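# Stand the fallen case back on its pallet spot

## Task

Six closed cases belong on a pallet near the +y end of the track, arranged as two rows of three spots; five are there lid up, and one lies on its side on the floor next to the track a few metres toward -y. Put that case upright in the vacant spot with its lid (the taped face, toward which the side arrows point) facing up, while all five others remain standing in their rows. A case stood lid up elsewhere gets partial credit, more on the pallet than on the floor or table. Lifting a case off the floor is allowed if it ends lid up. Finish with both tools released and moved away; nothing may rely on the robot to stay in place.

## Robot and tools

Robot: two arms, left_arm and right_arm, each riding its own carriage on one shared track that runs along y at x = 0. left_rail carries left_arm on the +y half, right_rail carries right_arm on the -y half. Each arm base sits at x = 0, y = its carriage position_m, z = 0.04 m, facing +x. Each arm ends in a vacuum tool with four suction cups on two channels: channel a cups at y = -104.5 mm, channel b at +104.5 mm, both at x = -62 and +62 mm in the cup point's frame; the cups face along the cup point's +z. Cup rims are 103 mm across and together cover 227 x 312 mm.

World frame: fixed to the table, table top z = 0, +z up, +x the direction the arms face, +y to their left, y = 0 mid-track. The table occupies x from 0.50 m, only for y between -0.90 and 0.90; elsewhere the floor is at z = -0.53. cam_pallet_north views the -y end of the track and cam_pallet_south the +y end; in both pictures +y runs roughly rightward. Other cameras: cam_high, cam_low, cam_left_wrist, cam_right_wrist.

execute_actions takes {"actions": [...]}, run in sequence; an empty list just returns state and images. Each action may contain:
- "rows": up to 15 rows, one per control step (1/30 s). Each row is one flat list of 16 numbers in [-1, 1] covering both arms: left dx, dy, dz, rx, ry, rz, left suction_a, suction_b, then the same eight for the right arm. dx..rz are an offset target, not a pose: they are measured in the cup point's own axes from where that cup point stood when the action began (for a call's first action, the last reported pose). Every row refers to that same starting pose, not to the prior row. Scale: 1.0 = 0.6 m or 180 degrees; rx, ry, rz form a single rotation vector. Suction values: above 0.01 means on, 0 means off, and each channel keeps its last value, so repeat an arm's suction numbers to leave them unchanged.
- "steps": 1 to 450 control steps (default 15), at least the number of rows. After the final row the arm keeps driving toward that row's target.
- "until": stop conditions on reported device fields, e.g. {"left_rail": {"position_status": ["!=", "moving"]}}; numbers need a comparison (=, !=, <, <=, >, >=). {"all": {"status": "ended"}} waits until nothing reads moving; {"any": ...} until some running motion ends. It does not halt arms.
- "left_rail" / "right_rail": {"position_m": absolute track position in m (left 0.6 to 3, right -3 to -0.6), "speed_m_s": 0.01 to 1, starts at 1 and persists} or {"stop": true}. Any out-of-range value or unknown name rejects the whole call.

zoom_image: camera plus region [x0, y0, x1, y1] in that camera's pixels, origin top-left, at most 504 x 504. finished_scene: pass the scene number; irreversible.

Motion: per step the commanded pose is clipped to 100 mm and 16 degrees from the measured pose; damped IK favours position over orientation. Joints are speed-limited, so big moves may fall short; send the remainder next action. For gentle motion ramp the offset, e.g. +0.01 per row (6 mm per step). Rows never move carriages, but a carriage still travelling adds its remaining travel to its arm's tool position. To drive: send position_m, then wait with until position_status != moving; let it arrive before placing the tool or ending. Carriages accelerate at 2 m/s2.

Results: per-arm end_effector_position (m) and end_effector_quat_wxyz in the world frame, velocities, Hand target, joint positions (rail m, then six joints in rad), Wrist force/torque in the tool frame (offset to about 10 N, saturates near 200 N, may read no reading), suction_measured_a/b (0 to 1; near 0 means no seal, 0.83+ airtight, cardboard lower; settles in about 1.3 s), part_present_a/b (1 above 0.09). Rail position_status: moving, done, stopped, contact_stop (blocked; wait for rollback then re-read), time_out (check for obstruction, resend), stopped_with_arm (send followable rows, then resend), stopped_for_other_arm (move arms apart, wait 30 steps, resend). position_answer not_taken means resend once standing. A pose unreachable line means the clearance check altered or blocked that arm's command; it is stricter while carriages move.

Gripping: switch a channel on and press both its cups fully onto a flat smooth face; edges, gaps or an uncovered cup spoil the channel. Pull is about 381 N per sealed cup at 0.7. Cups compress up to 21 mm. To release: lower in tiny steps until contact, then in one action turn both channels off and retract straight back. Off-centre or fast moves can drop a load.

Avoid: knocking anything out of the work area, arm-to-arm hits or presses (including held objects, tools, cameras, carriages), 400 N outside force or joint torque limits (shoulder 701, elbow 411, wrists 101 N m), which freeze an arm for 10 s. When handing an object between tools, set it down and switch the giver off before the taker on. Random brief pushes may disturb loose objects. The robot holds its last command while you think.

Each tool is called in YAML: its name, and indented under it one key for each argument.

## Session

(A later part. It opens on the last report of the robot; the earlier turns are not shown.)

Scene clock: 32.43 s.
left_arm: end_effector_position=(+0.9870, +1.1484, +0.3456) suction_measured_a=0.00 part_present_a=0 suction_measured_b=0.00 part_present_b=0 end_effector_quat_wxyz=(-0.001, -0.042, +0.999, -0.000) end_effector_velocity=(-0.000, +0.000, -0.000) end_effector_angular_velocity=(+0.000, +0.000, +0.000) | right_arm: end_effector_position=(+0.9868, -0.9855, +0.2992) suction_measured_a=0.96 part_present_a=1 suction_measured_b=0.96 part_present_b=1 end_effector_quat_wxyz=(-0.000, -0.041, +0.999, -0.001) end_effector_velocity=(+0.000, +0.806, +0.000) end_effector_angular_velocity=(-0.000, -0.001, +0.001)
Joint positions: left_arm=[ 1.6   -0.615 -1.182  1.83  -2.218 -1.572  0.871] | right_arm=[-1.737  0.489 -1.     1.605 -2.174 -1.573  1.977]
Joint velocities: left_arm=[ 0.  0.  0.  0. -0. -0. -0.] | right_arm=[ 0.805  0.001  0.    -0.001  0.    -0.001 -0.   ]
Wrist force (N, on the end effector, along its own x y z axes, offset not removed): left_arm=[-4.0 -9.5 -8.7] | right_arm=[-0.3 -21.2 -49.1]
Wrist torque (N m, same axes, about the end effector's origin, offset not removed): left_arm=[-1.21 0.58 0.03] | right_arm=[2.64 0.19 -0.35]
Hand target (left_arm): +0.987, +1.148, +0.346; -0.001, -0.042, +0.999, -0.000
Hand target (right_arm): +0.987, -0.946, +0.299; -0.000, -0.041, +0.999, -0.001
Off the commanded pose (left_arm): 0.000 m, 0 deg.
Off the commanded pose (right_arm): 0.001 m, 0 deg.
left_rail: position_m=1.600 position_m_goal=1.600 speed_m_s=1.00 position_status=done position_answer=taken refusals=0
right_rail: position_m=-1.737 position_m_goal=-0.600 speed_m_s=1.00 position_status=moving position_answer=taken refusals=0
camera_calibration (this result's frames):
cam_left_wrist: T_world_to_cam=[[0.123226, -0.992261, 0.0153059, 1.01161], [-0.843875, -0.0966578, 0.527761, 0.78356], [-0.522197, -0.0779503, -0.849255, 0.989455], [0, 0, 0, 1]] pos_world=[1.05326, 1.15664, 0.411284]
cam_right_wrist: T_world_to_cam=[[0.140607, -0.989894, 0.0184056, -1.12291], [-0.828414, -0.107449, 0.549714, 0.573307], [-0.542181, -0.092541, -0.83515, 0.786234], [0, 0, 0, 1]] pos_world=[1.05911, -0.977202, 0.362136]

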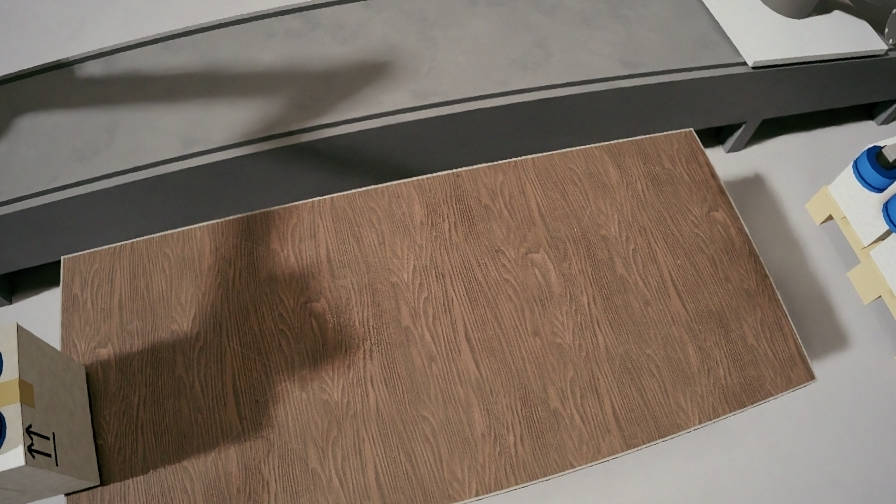

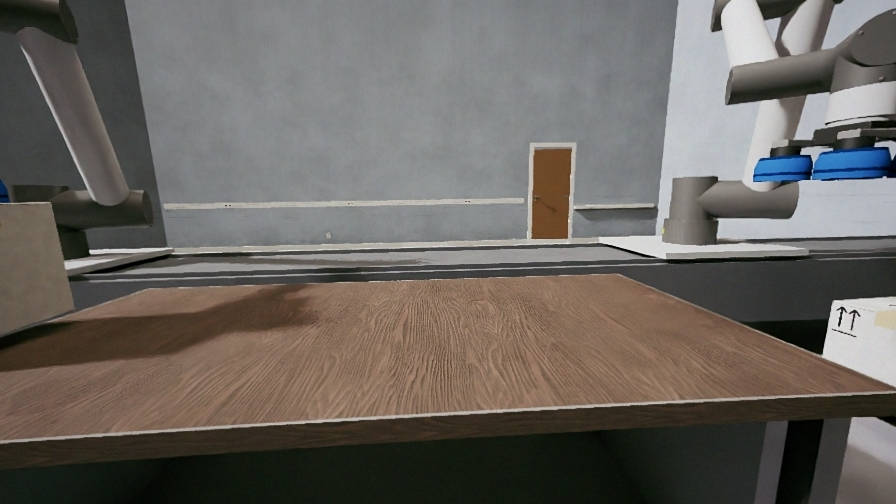

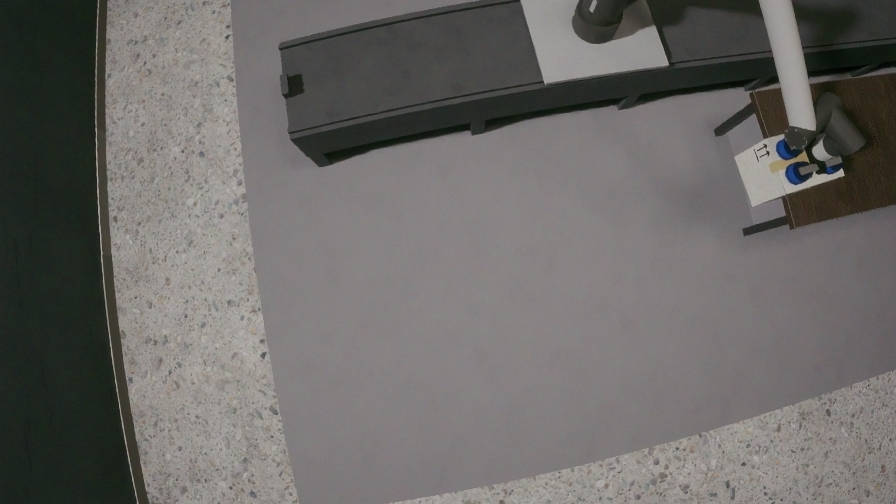

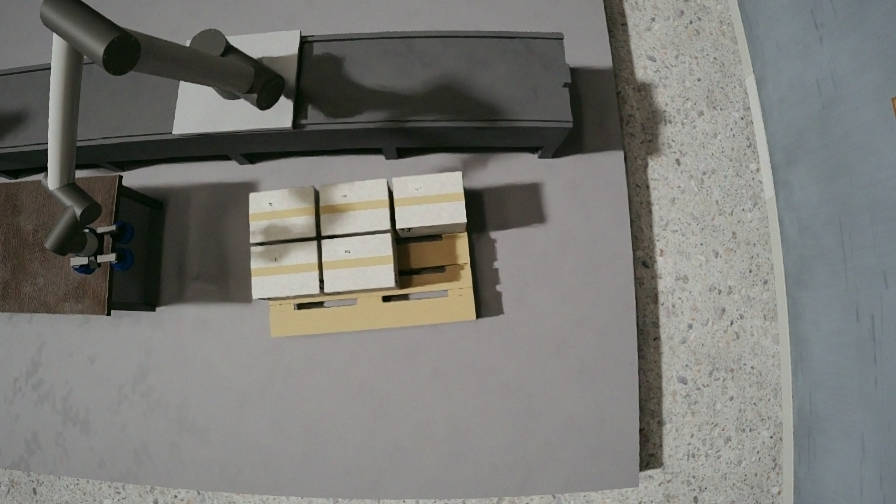

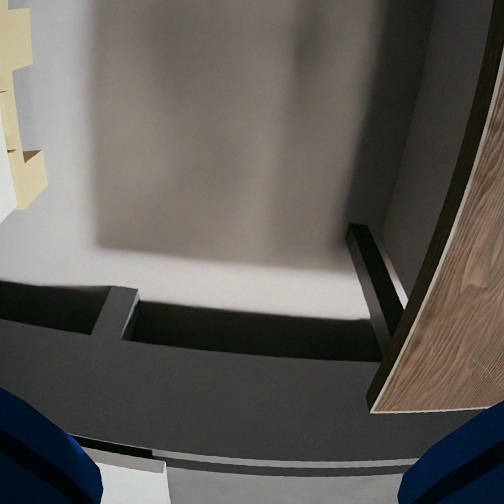

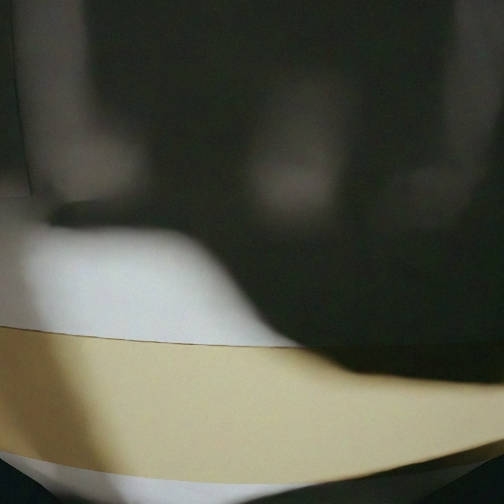

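execute_actions:
  actions: []

Scene clock: 41.60 s.
left_arm: end_effector_position=(+0.9870, +1.1484, +0.3456) suction_measured_a=0.00 part_present_a=0 suction_measured_b=0.00 part_present_b=0 end_effector_quat_wxyz=(-0.001, -0.042, +0.999, -0.000) end_effector_velocity=(+0.000, +0.000, -0.000) end_effector_angular_velocity=(+0.000, +0.000, +0.000) | right_arm: end_effector_position=(+0.9868, +0.1517, +0.2992) suction_measured_a=0.96 part_present_a=1 suction_measured_b=0.96 part_present_b=1 end_effector_quat_wxyz=(-0.000, -0.041, +0.999, -0.001) end_effector_velocity=(-0.000, -0.000, -0.000) end_effector_angular_velocity=(-0.000, +0.000, +0.000)
Joint positions: left_arm=[ 1.6   -0.615 -1.182  1.83  -2.218 -1.572  0.871] | right_arm=[-0.6    0.489 -1.     1.605 -2.174 -1.573  1.977]
Joint velocities: left_arm=[ 0.  0.  0. -0.  0.  0.  0.] | right_arm=[ 0. -0.  0. -0.  0.  0. -0.]
Wrist force (N, on the end effector, along its own x y z axes, offset not removed): left_arm=[1.0 -3.7 0.5] | right_arm=[-3.5 -3.7 -49.3]
Wrist torque (N m, same axes, about the end effector's origin, offset not removed): left_arm=[-0.26 -0.21 0.02] | right_arm=[1.55 0.36 -0.36]
Hand target (left_arm): +0.987, +1.148, +0.346; -0.001, -0.042, +0.999, -0.000
Hand target (right_arm): +0.987, +0.152, +0.299; -0.000, -0.041, +0.999, -0.001
Off the commanded pose (left_arm): 0.000 m, 0 deg.
Off the commanded pose (right_arm): 0.001 m, 0 deg.
left_rail: position_m=1.600 position_m_goal=1.600 speed_m_s=1.00 position_status=done position_answer=taken refusals=0
right_rail: position_m=-0.600 position_m_goal=-0.600 speed_m_s=1.00 position_status=done position_answer=taken refusals=0
camera_calibration (this result's frames):
cam_left_wrist: T_world_to_cam=[[0.123227, -0.992261, 0.0153054, 1.01161], [-0.843875, -0.0966583, 0.527762, 0.78356], [-0.522198, -0.0779501, -0.849255, 0.989455], [0, 0, 0, 1]] pos_world=[1.05326, 1.15664, 0.411283]
cam_right_wrist: T_world_to_cam=[[0.140727, -0.989876, 0.0184948, 0.00265374], [-0.828411, -0.107501, 0.549708, 0.695529], [-0.542154, -0.09268, -0.835152, 0.891464], [0, 0, 0, 1]] pos_world=[1.05912, 0.160018, 0.362122]

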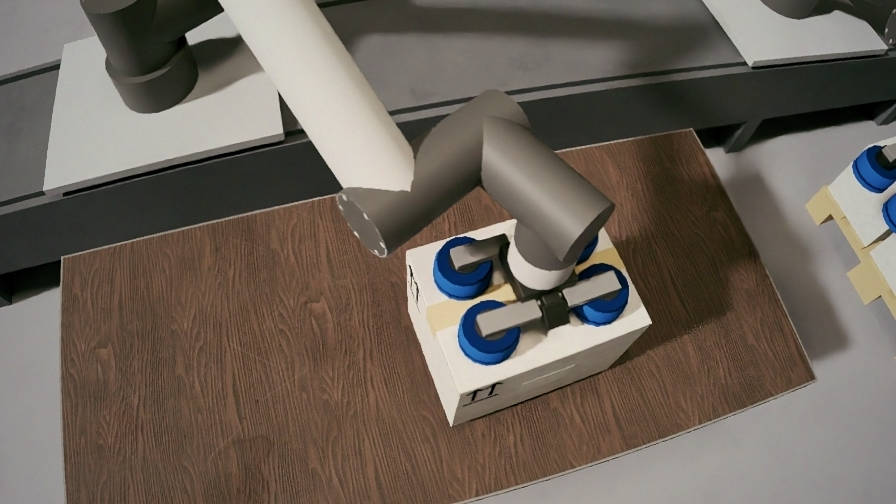

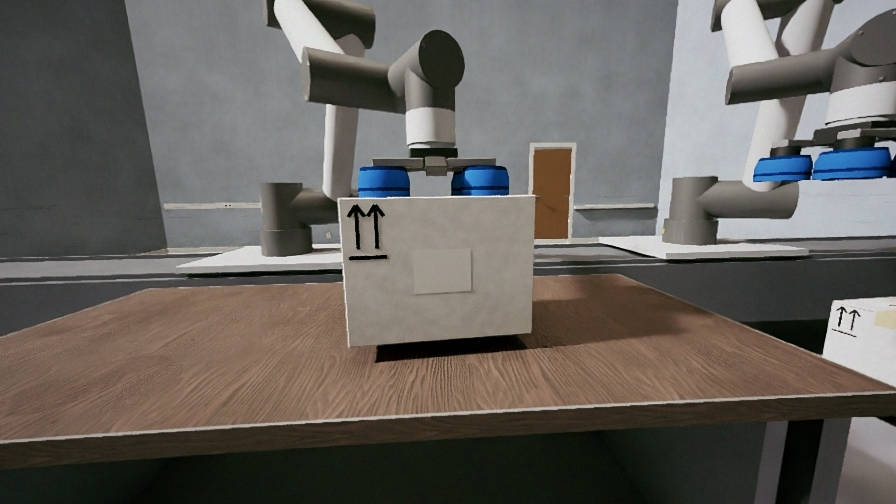

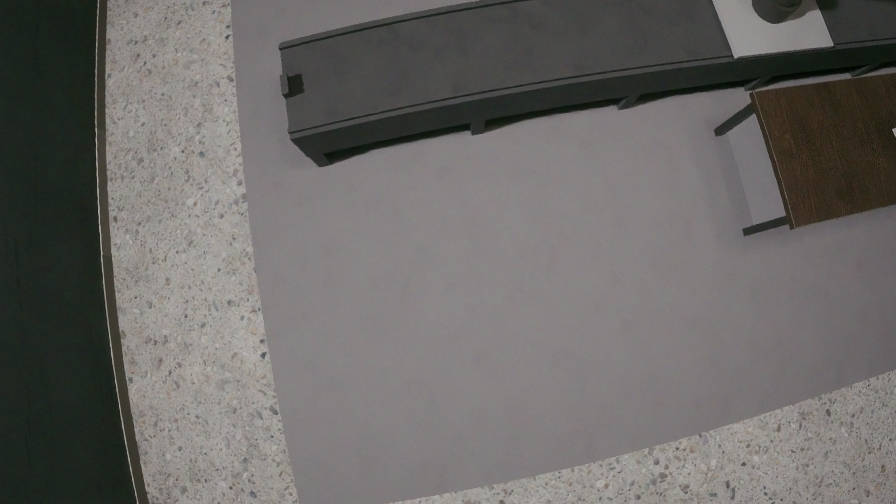

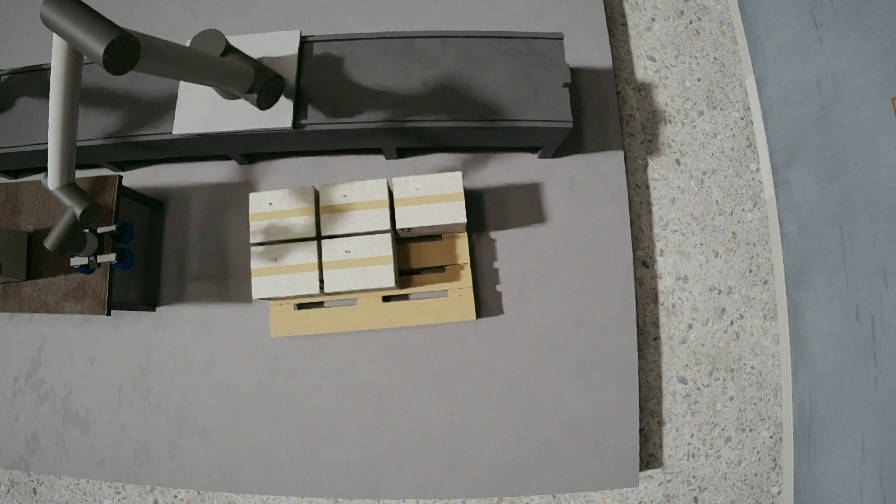

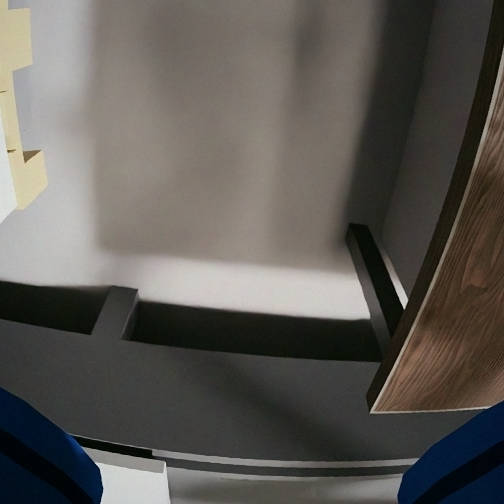

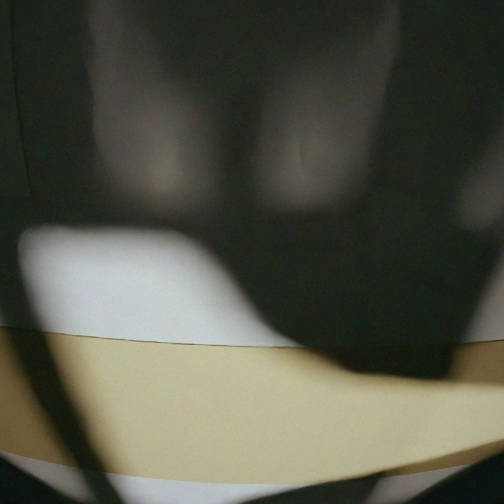

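execute_actions:
  actions:
    - {"rows": [[-0.0003,0.0040,0,0,0,0,0,0,-0.0003,0.0040,0.0016,0,0,0,1,1],[-0.0010,0.0120,0,0,0,0,0,0,-0.0010,0.0120,0.0048,0,0,0,1,1],[-0.0021,0.0249,0,0,0,0,0,0,-0.0021,0.0249,0.0102,0,0,0,1,1],[-0.0035,0.0419,0,0,0,0,0,0,-0.0035,0.0419,0.0172,0,0,0,1,1],[-0.0050,0.0598,0,0,0,0,0,0,-0.0050,0.0598,0.0258,0,0,0,1,1],[-0.0065,0.0778,0,0,0,0,0,0,-0.0065,0.0778,0.0349,0,0,0,1,1],[-0.0076,0.0917,0,0,0,0,0,0,-0.0076,0.0917,0.0446,0,0,0,1,1],[-0.0083,0.0997,0,0,0,0,0,0,-0.0083,0.0997,0.0537,0,0,0,1,1]], "steps": 8}

Scene clock: 42.47 s.
left_arm: end_effector_position=(+0.9869, +1.1753, +0.3454) suction_measured_a=0.00 part_present_a=0 suction_measured_b=0.00 part_present_b=0 end_effector_quat_wxyz=(-0.001, -0.042, +0.999, +0.000) end_effector_velocity=(-0.001, +0.214, -0.001) end_effector_angular_velocity=(+0.002, +0.001, +0.004) | right_arm: end_effector_position=(+0.9862, +0.1784, +0.2875) suction_measured_a=0.96 part_present_a=1 suction_measured_b=0.96 part_present_b=1 end_effector_quat_wxyz=(+0.000, -0.041, +0.999, -0.001) end_effector_velocity=(-0.007, +0.213, -0.113) end_effector_angular_velocity=(+0.003, -0.001, +0.004)
Joint positions: left_arm=[ 1.6   -0.594 -1.193  1.847 -2.224 -1.571  0.891] | right_arm=[-0.6    0.508 -0.977  1.583 -2.176 -1.573  1.996]
Joint velocities: left_arm=[ 0.     0.167 -0.082  0.128 -0.044  0.001  0.163] | right_arm=[ 0.     0.152  0.196 -0.164 -0.034  0.002  0.148]
Wrist force (N, on the end effector, along its own x y z axes, offset not removed): left_arm=[2.9 -3.1 -6.5] | right_arm=[-0.8 -6.1 -52.9]
Wrist torque (N m, same axes, about the end effector's origin, offset not removed): left_arm=[-0.06 -0.62 -0.25] | right_arm=[1.61 -0.02 -0.42]
Hand target (left_arm): +0.986, +1.207, +0.345; -0.001, -0.043, +0.999, +0.000
Hand target (right_arm): +0.985, +0.210, +0.267; -0.000, -0.041, +0.999, -0.001
Off the commanded pose (left_arm): 0.033 m, 0 deg.
Off the commanded pose (right_arm): 0.039 m, 0 deg.
left_rail: position_m=1.600 position_m_goal=1.600 speed_m_s=1.00 position_status=done position_answer=taken refusals=0
right_rail: position_m=-0.600 position_m_goal=-0.600 speed_m_s=1.00 position_status=done position_answer=taken refusals=0
camera_calibration (this result's frames):
cam_left_wrist: T_world_to_cam=[[0.123382, -0.992245, 0.0150773, 1.03824], [-0.843775, -0.0968992, 0.527878, 0.786331], [-0.522323, -0.0778525, -0.849186, 0.991295], [0, 0, 0, 1]] pos_world=[1.05316, 1.18355, 0.411053]
cam_right_wrist: T_world_to_cam=[[0.140859, -0.989861, 0.0182893, 0.0293059], [-0.828631, -0.107766, 0.549324, 0.704697], [-0.541784, -0.0925325, -0.835409, 0.883478], [0, 0, 0, 1]] pos_world=[1.05846, 0.186702, 0.350422]

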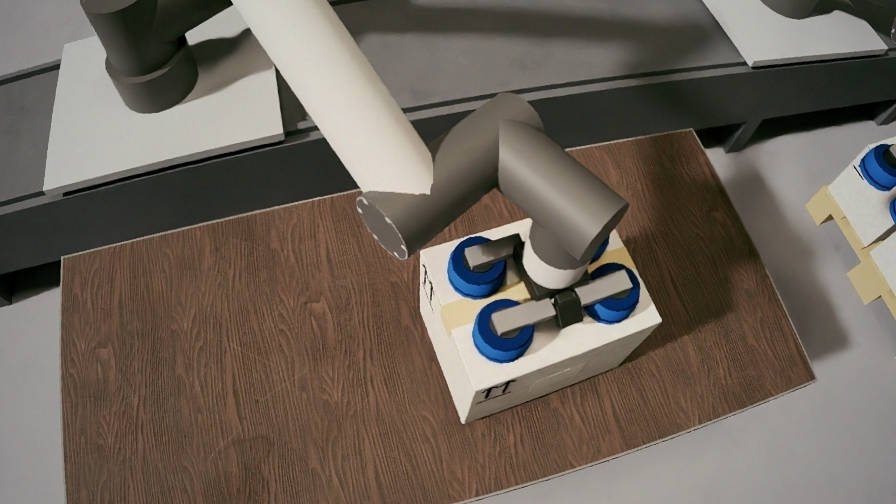

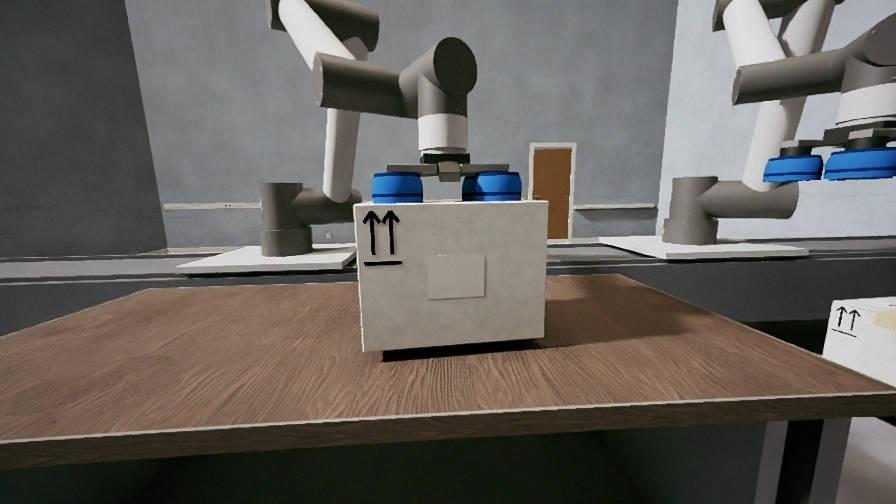

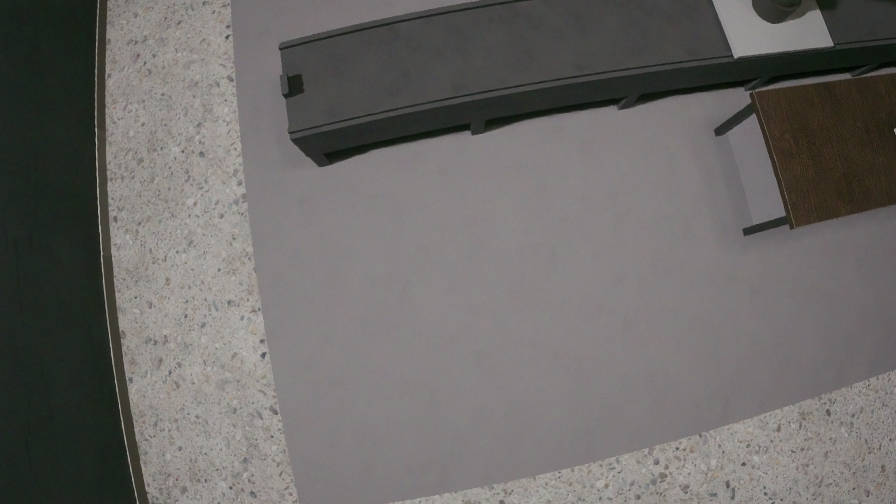

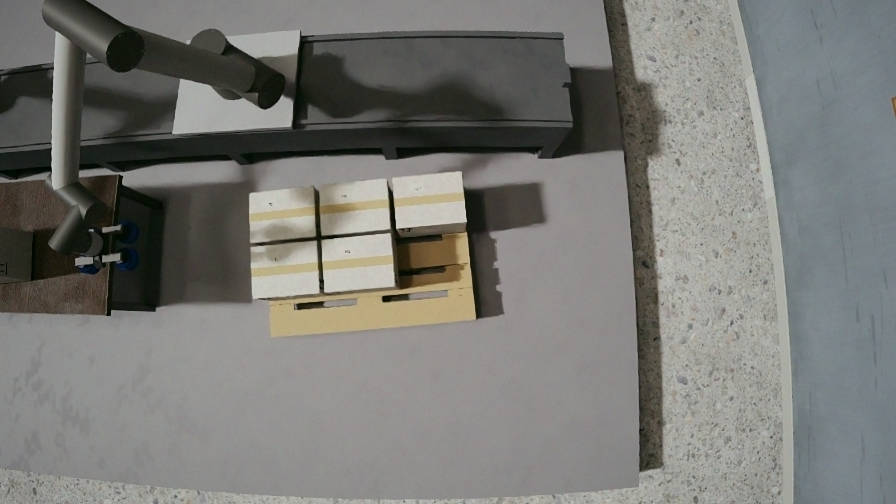

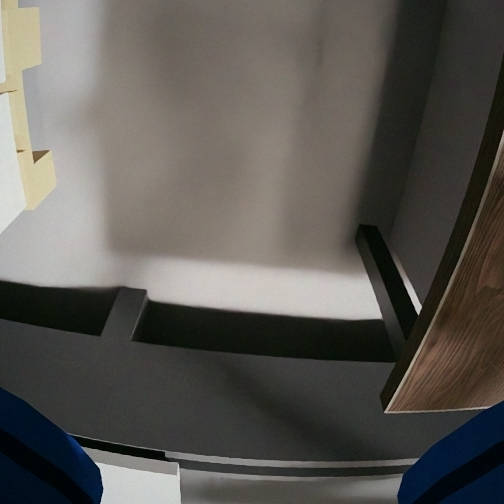

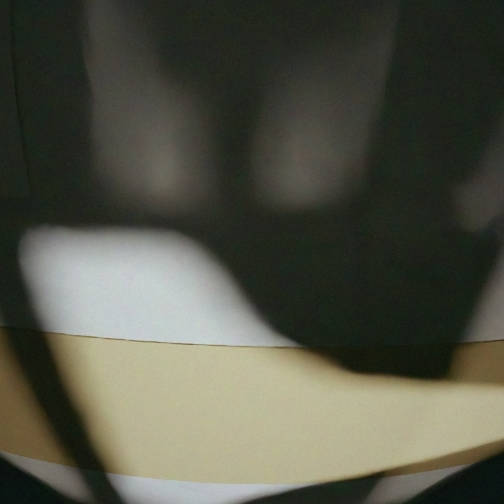

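zoom_image:
  camera: "cam_low"
  region: [340, 310, 440, 380]

execute_actions:
  actions: []

Region (340, 310, 440, 380) of cam_low's 896x504 image, scaled by 5.040, with more detail than that image has; it fills the top 353 rows of this view, and the rest is white.

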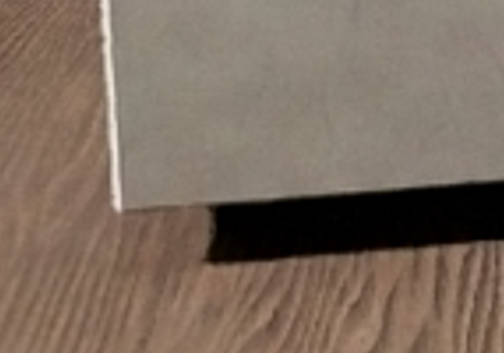

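Scene clock: 42.97 s.
left_arm: end_effector_position=(+0.9865, +1.2068, +0.3453) suction_measured_a=0.00 part_present_a=0 suction_measured_b=0.00 part_present_b=0 end_effector_quat_wxyz=(-0.001, -0.043, +0.999, +0.000) end_effector_velocity=(-0.000, +0.005, +0.000) end_effector_angular_velocity=(+0.000, -0.000, +0.000) | right_arm: end_effector_position=(+0.9849, +0.2097, +0.2676) suction_measured_a=0.96 part_present_a=1 suction_measured_b=0.96 part_present_b=1 end_effector_quat_wxyz=(-0.000, -0.041, +0.999, -0.001) end_effector_velocity=(-0.000, +0.005, -0.003) end_effector_angular_velocity=(+0.000, -0.000, -0.000)
Joint positions: left_arm=[ 1.6   -0.57  -1.205  1.866 -2.231 -1.571  0.916] | right_arm=[-0.6    0.53  -0.946  1.559 -2.183 -1.573  2.018]
Joint velocities: left_arm=[ 0.     0.004 -0.002  0.003 -0.001  0.     0.004] | right_arm=[ 0.     0.003  0.005 -0.004 -0.001  0.     0.003]
Wrist force (N, on the end effector, along its own x y z axes, offset not removed): left_arm=[-0.5 -2.3 -9.4] | right_arm=[0.5 -3.9 -50.0]
Wrist torque (N m, same axes, about the end effector's origin, offset not removed): left_arm=[-0.23 0.03 -0.03] | right_arm=[1.44 -0.15 -0.42]
Hand target (left_arm): +0.986, +1.207, +0.345; -0.001, -0.043, +0.999, +0.000
Hand target (right_arm): +0.985, +0.210, +0.267; -0.000, -0.041, +0.999, -0.001
Off the commanded pose (left_arm): 0.002 m, 0 deg.
Off the commanded pose (right_arm): 0.003 m, 0 deg.
left_rail: position_m=1.600 position_m_goal=1.600 speed_m_s=1.00 position_status=done position_answer=taken refusals=0
right_rail: position_m=-0.600 position_m_goal=-0.600 speed_m_s=1.00 position_status=done position_answer=taken refusals=0
camera_calibration (this result's frames):
cam_left_wrist: T_world_to_cam=[[0.123637, -0.992215, 0.0149572, 1.06935], [-0.843725, -0.0971765, 0.527905, 0.789321], [-0.522342, -0.0778885, -0.849171, 0.993491], [0, 0, 0, 1]] pos_world=[1.0527, 1.21511, 0.410963]
cam_right_wrist: T_world_to_cam=[[0.141036, -0.989836, 0.0182471, 0.0606646], [-0.828441, -0.107908, 0.549583, 0.71769], [-0.542029, -0.0926275, -0.83524, 0.869271], [0, 0, 0, 1]] pos_world=[1.05718, 0.218011, 0.330512]

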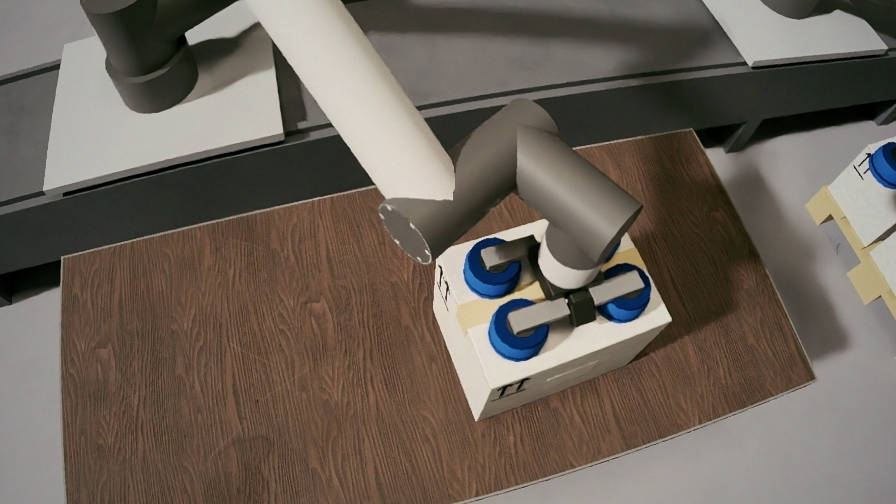

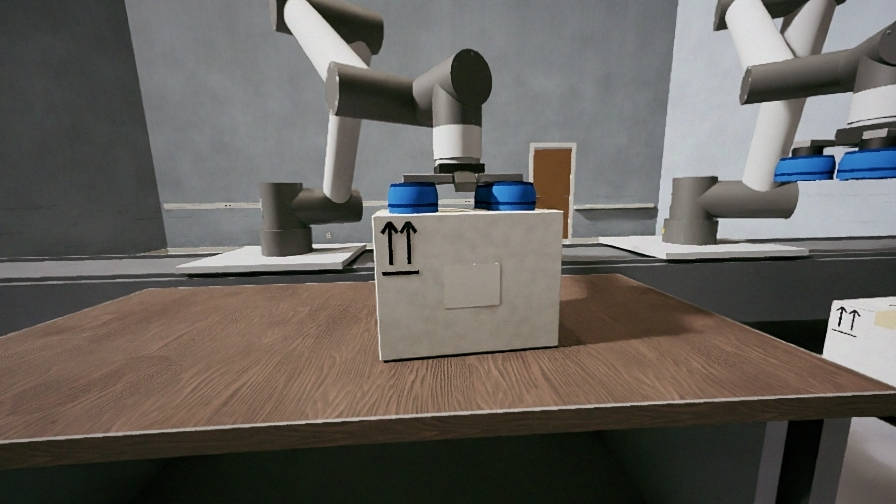

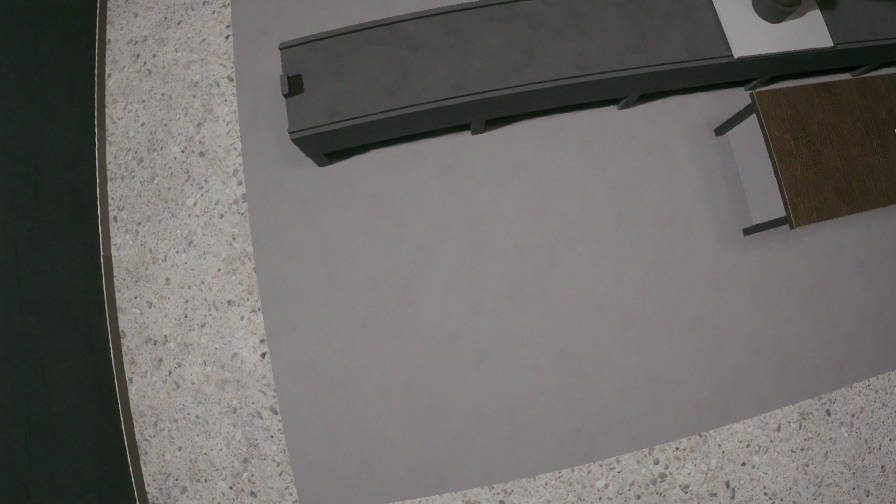

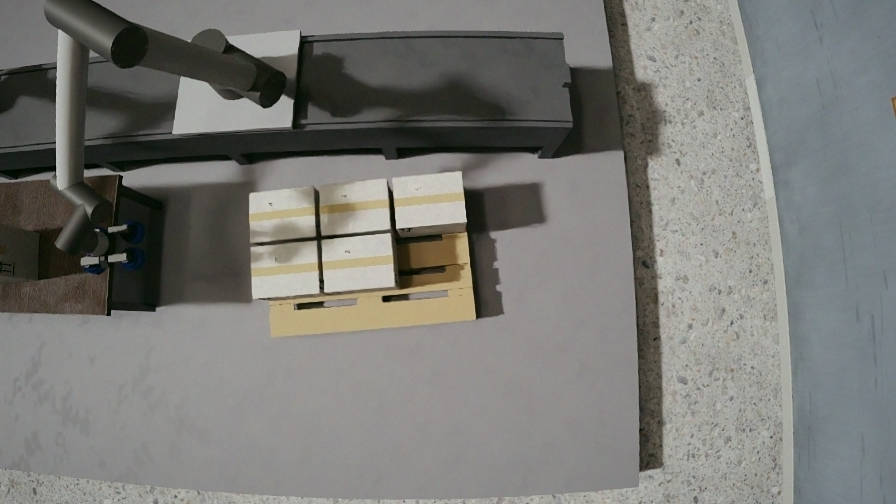

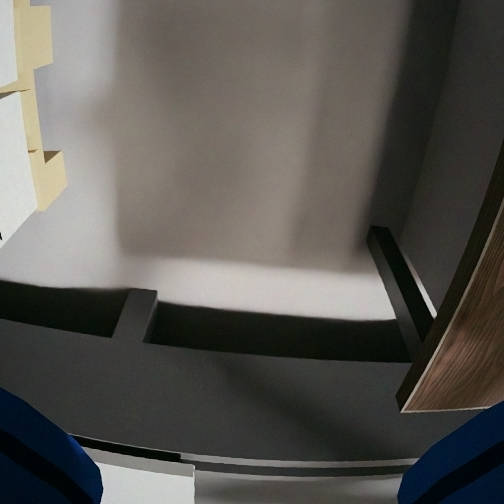

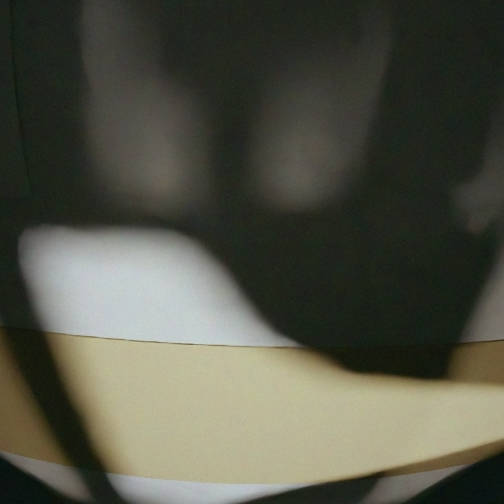

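zoom_image:
  camera: "cam_low"
  region: [357, 320, 457, 390]

zoom_image:
  camera: "cam_low"
  region: [490, 310, 590, 380]

Region (357, 320, 457, 390) of cam_low's 896x504 image, scaled by 5.040, with more detail than that image has; it fills the top 353 rows of this view, and the rest is white.

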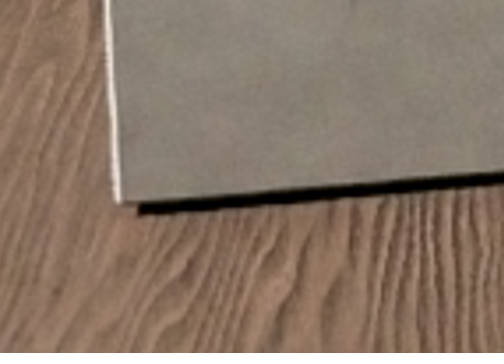

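Region (490, 310, 590, 380) of cam_low's 896x504 image, scaled by 5.040, with more detail than that image has; it fills the top 353 rows of this view, and the rest is white.

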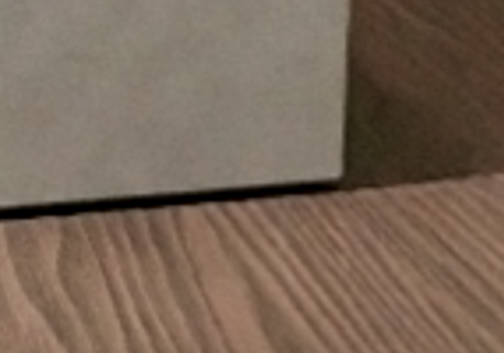

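execute_actions:
  actions:
    - {"rows": [[0,0,0,0,0,0,0,0,0,0,0.004,0,0,0,1,1],[0,0,0,0,0,0,0,0,0,0,0.0083,0,0,0,1,1]], "steps": 2}

Scene clock: 43.67 s.
left_arm: end_effector_position=(+0.9865, +1.2074, +0.3453) suction_measured_a=0.00 part_present_a=0 suction_measured_b=0.00 part_present_b=0 end_effector_quat_wxyz=(-0.001, -0.043, +0.999, +0.000) end_effector_velocity=(-0.000, -0.001, +0.000) end_effector_angular_velocity=(+0.000, -0.000, -0.001) | right_arm: end_effector_position=(+0.9849, +0.2103, +0.2670) suction_measured_a=0.96 part_present_a=1 suction_measured_b=0.96 part_present_b=1 end_effector_quat_wxyz=(+0.000, -0.041, +0.999, -0.001) end_effector_velocity=(+0.001, +0.000, -0.012) end_effector_angular_velocity=(+0.003, -0.005, -0.000)
Joint positions: left_arm=[ 1.6   -0.569 -1.205  1.866 -2.231 -1.571  0.916] | right_arm=[-0.6    0.531 -0.945  1.559 -2.184 -1.573  2.019]
Joint velocities: left_arm=[ 0.    -0.001 -0.     0.    -0.     0.     0.   ] | right_arm=[ 0.    -0.     0.008  0.006 -0.02   0.    -0.   ]
Wrist force (N, on the end effector, along its own x y z axes, offset not removed): left_arm=[2.5 -9.1 -6.4] | right_arm=[-1.0 -5.2 -51.8]
Wrist torque (N m, same axes, about the end effector's origin, offset not removed): left_arm=[-1.06 -0.73 -0.03] | right_arm=[1.35 0.16 -0.32]
Hand target (left_arm): +0.986, +1.207, +0.345; -0.001, -0.043, +0.999, +0.000
Hand target (right_arm): +0.985, +0.210, +0.263; -0.000, -0.041, +0.999, -0.001
Off the commanded pose (left_arm): 0.001 m, 0 deg.
Off the commanded pose (right_arm): 0.004 m, 0 deg.
left_rail: position_m=1.600 position_m_goal=1.600 speed_m_s=1.00 position_status=done position_answer=taken refusals=0
right_rail: position_m=-0.600 position_m_goal=-0.600 speed_m_s=1.00 position_status=done position_answer=taken refusals=0
camera_calibration (this result's frames):
cam_left_wrist: T_world_to_cam=[[0.12364, -0.992214, 0.0149578, 1.06991], [-0.843728, -0.097179, 0.527901, 0.789362], [-0.522337, -0.07789, -0.849174, 0.993528], [0, 0, 0, 1]] pos_world=[1.05268, 1.21568, 0.41097]
cam_right_wrist: T_world_to_cam=[[0.141049, -0.989834, 0.0182757, 0.061236], [-0.828549, -0.107923, 0.549417, 0.718264], [-0.54186, -0.0926373, -0.835348, 0.868698], [0, 0, 0, 1]] pos_world=[1.05719, 0.218604, 0.329919]

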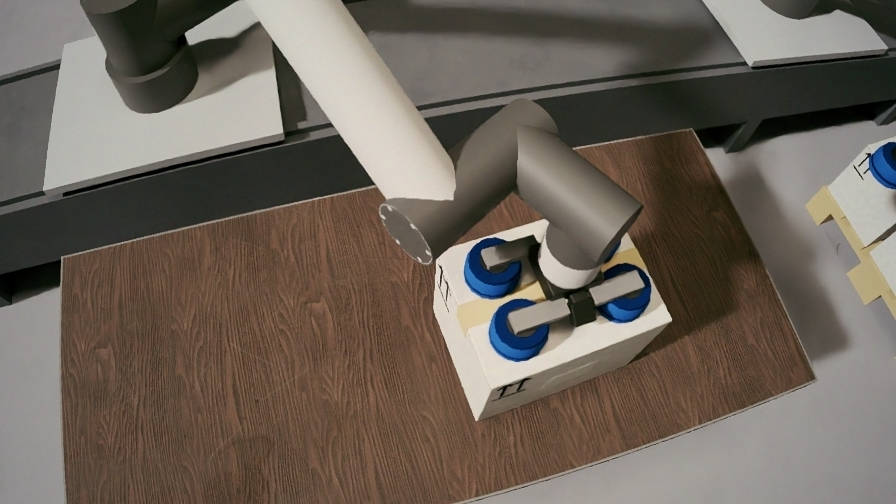

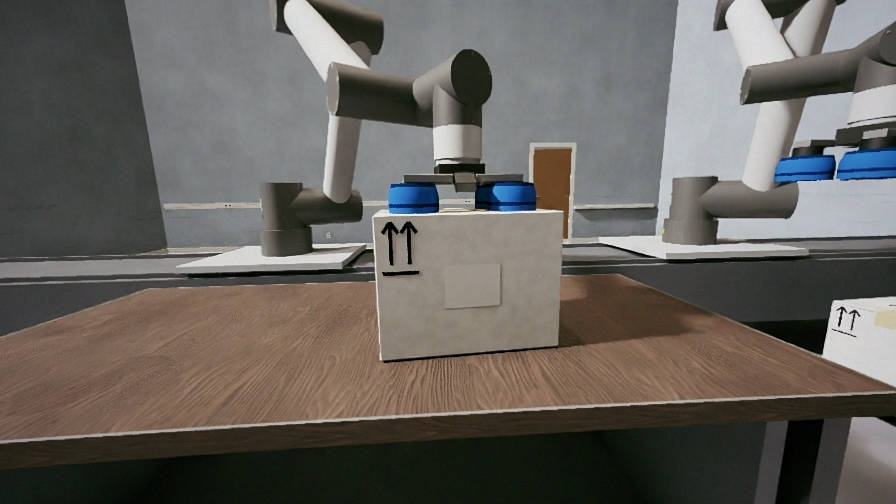

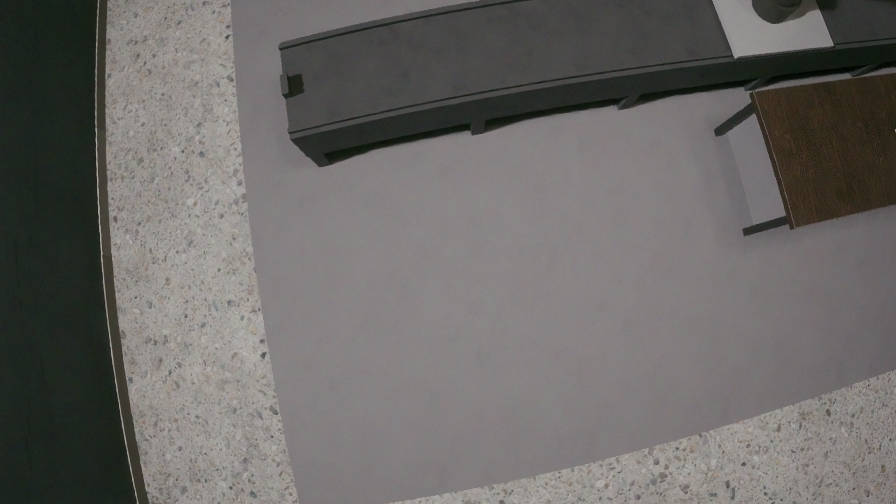

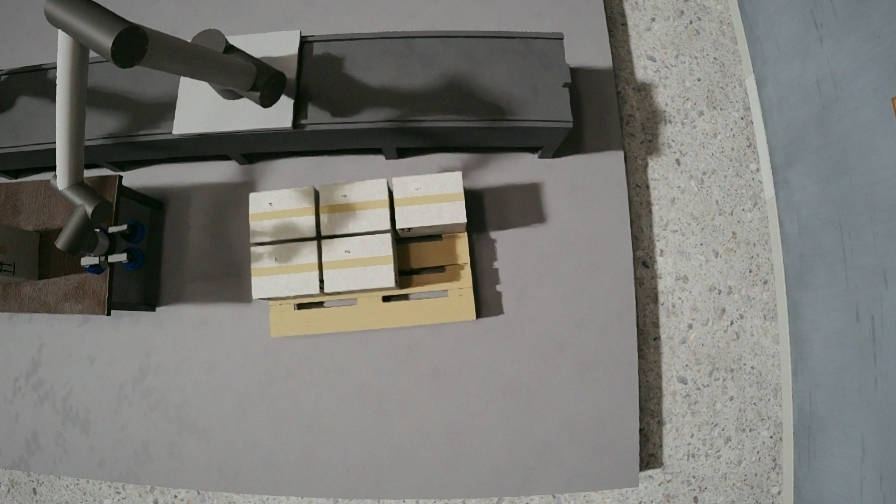

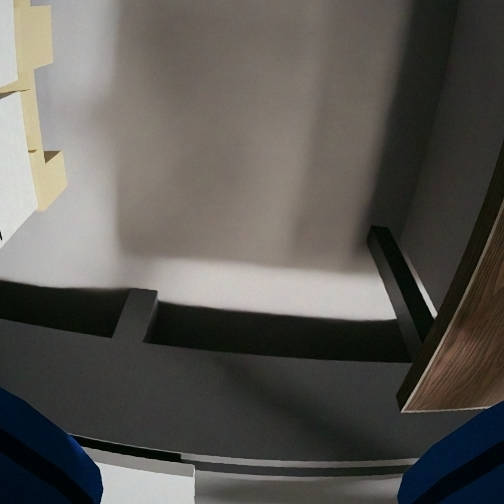

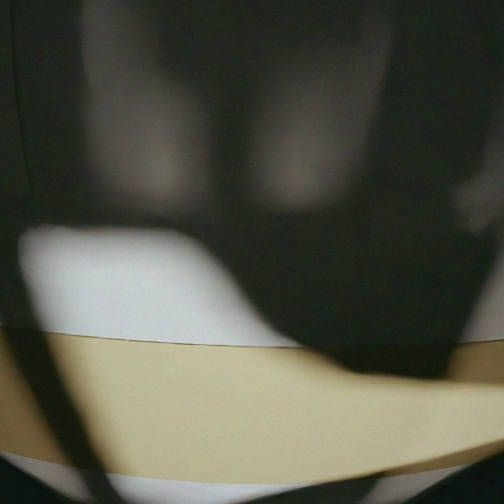

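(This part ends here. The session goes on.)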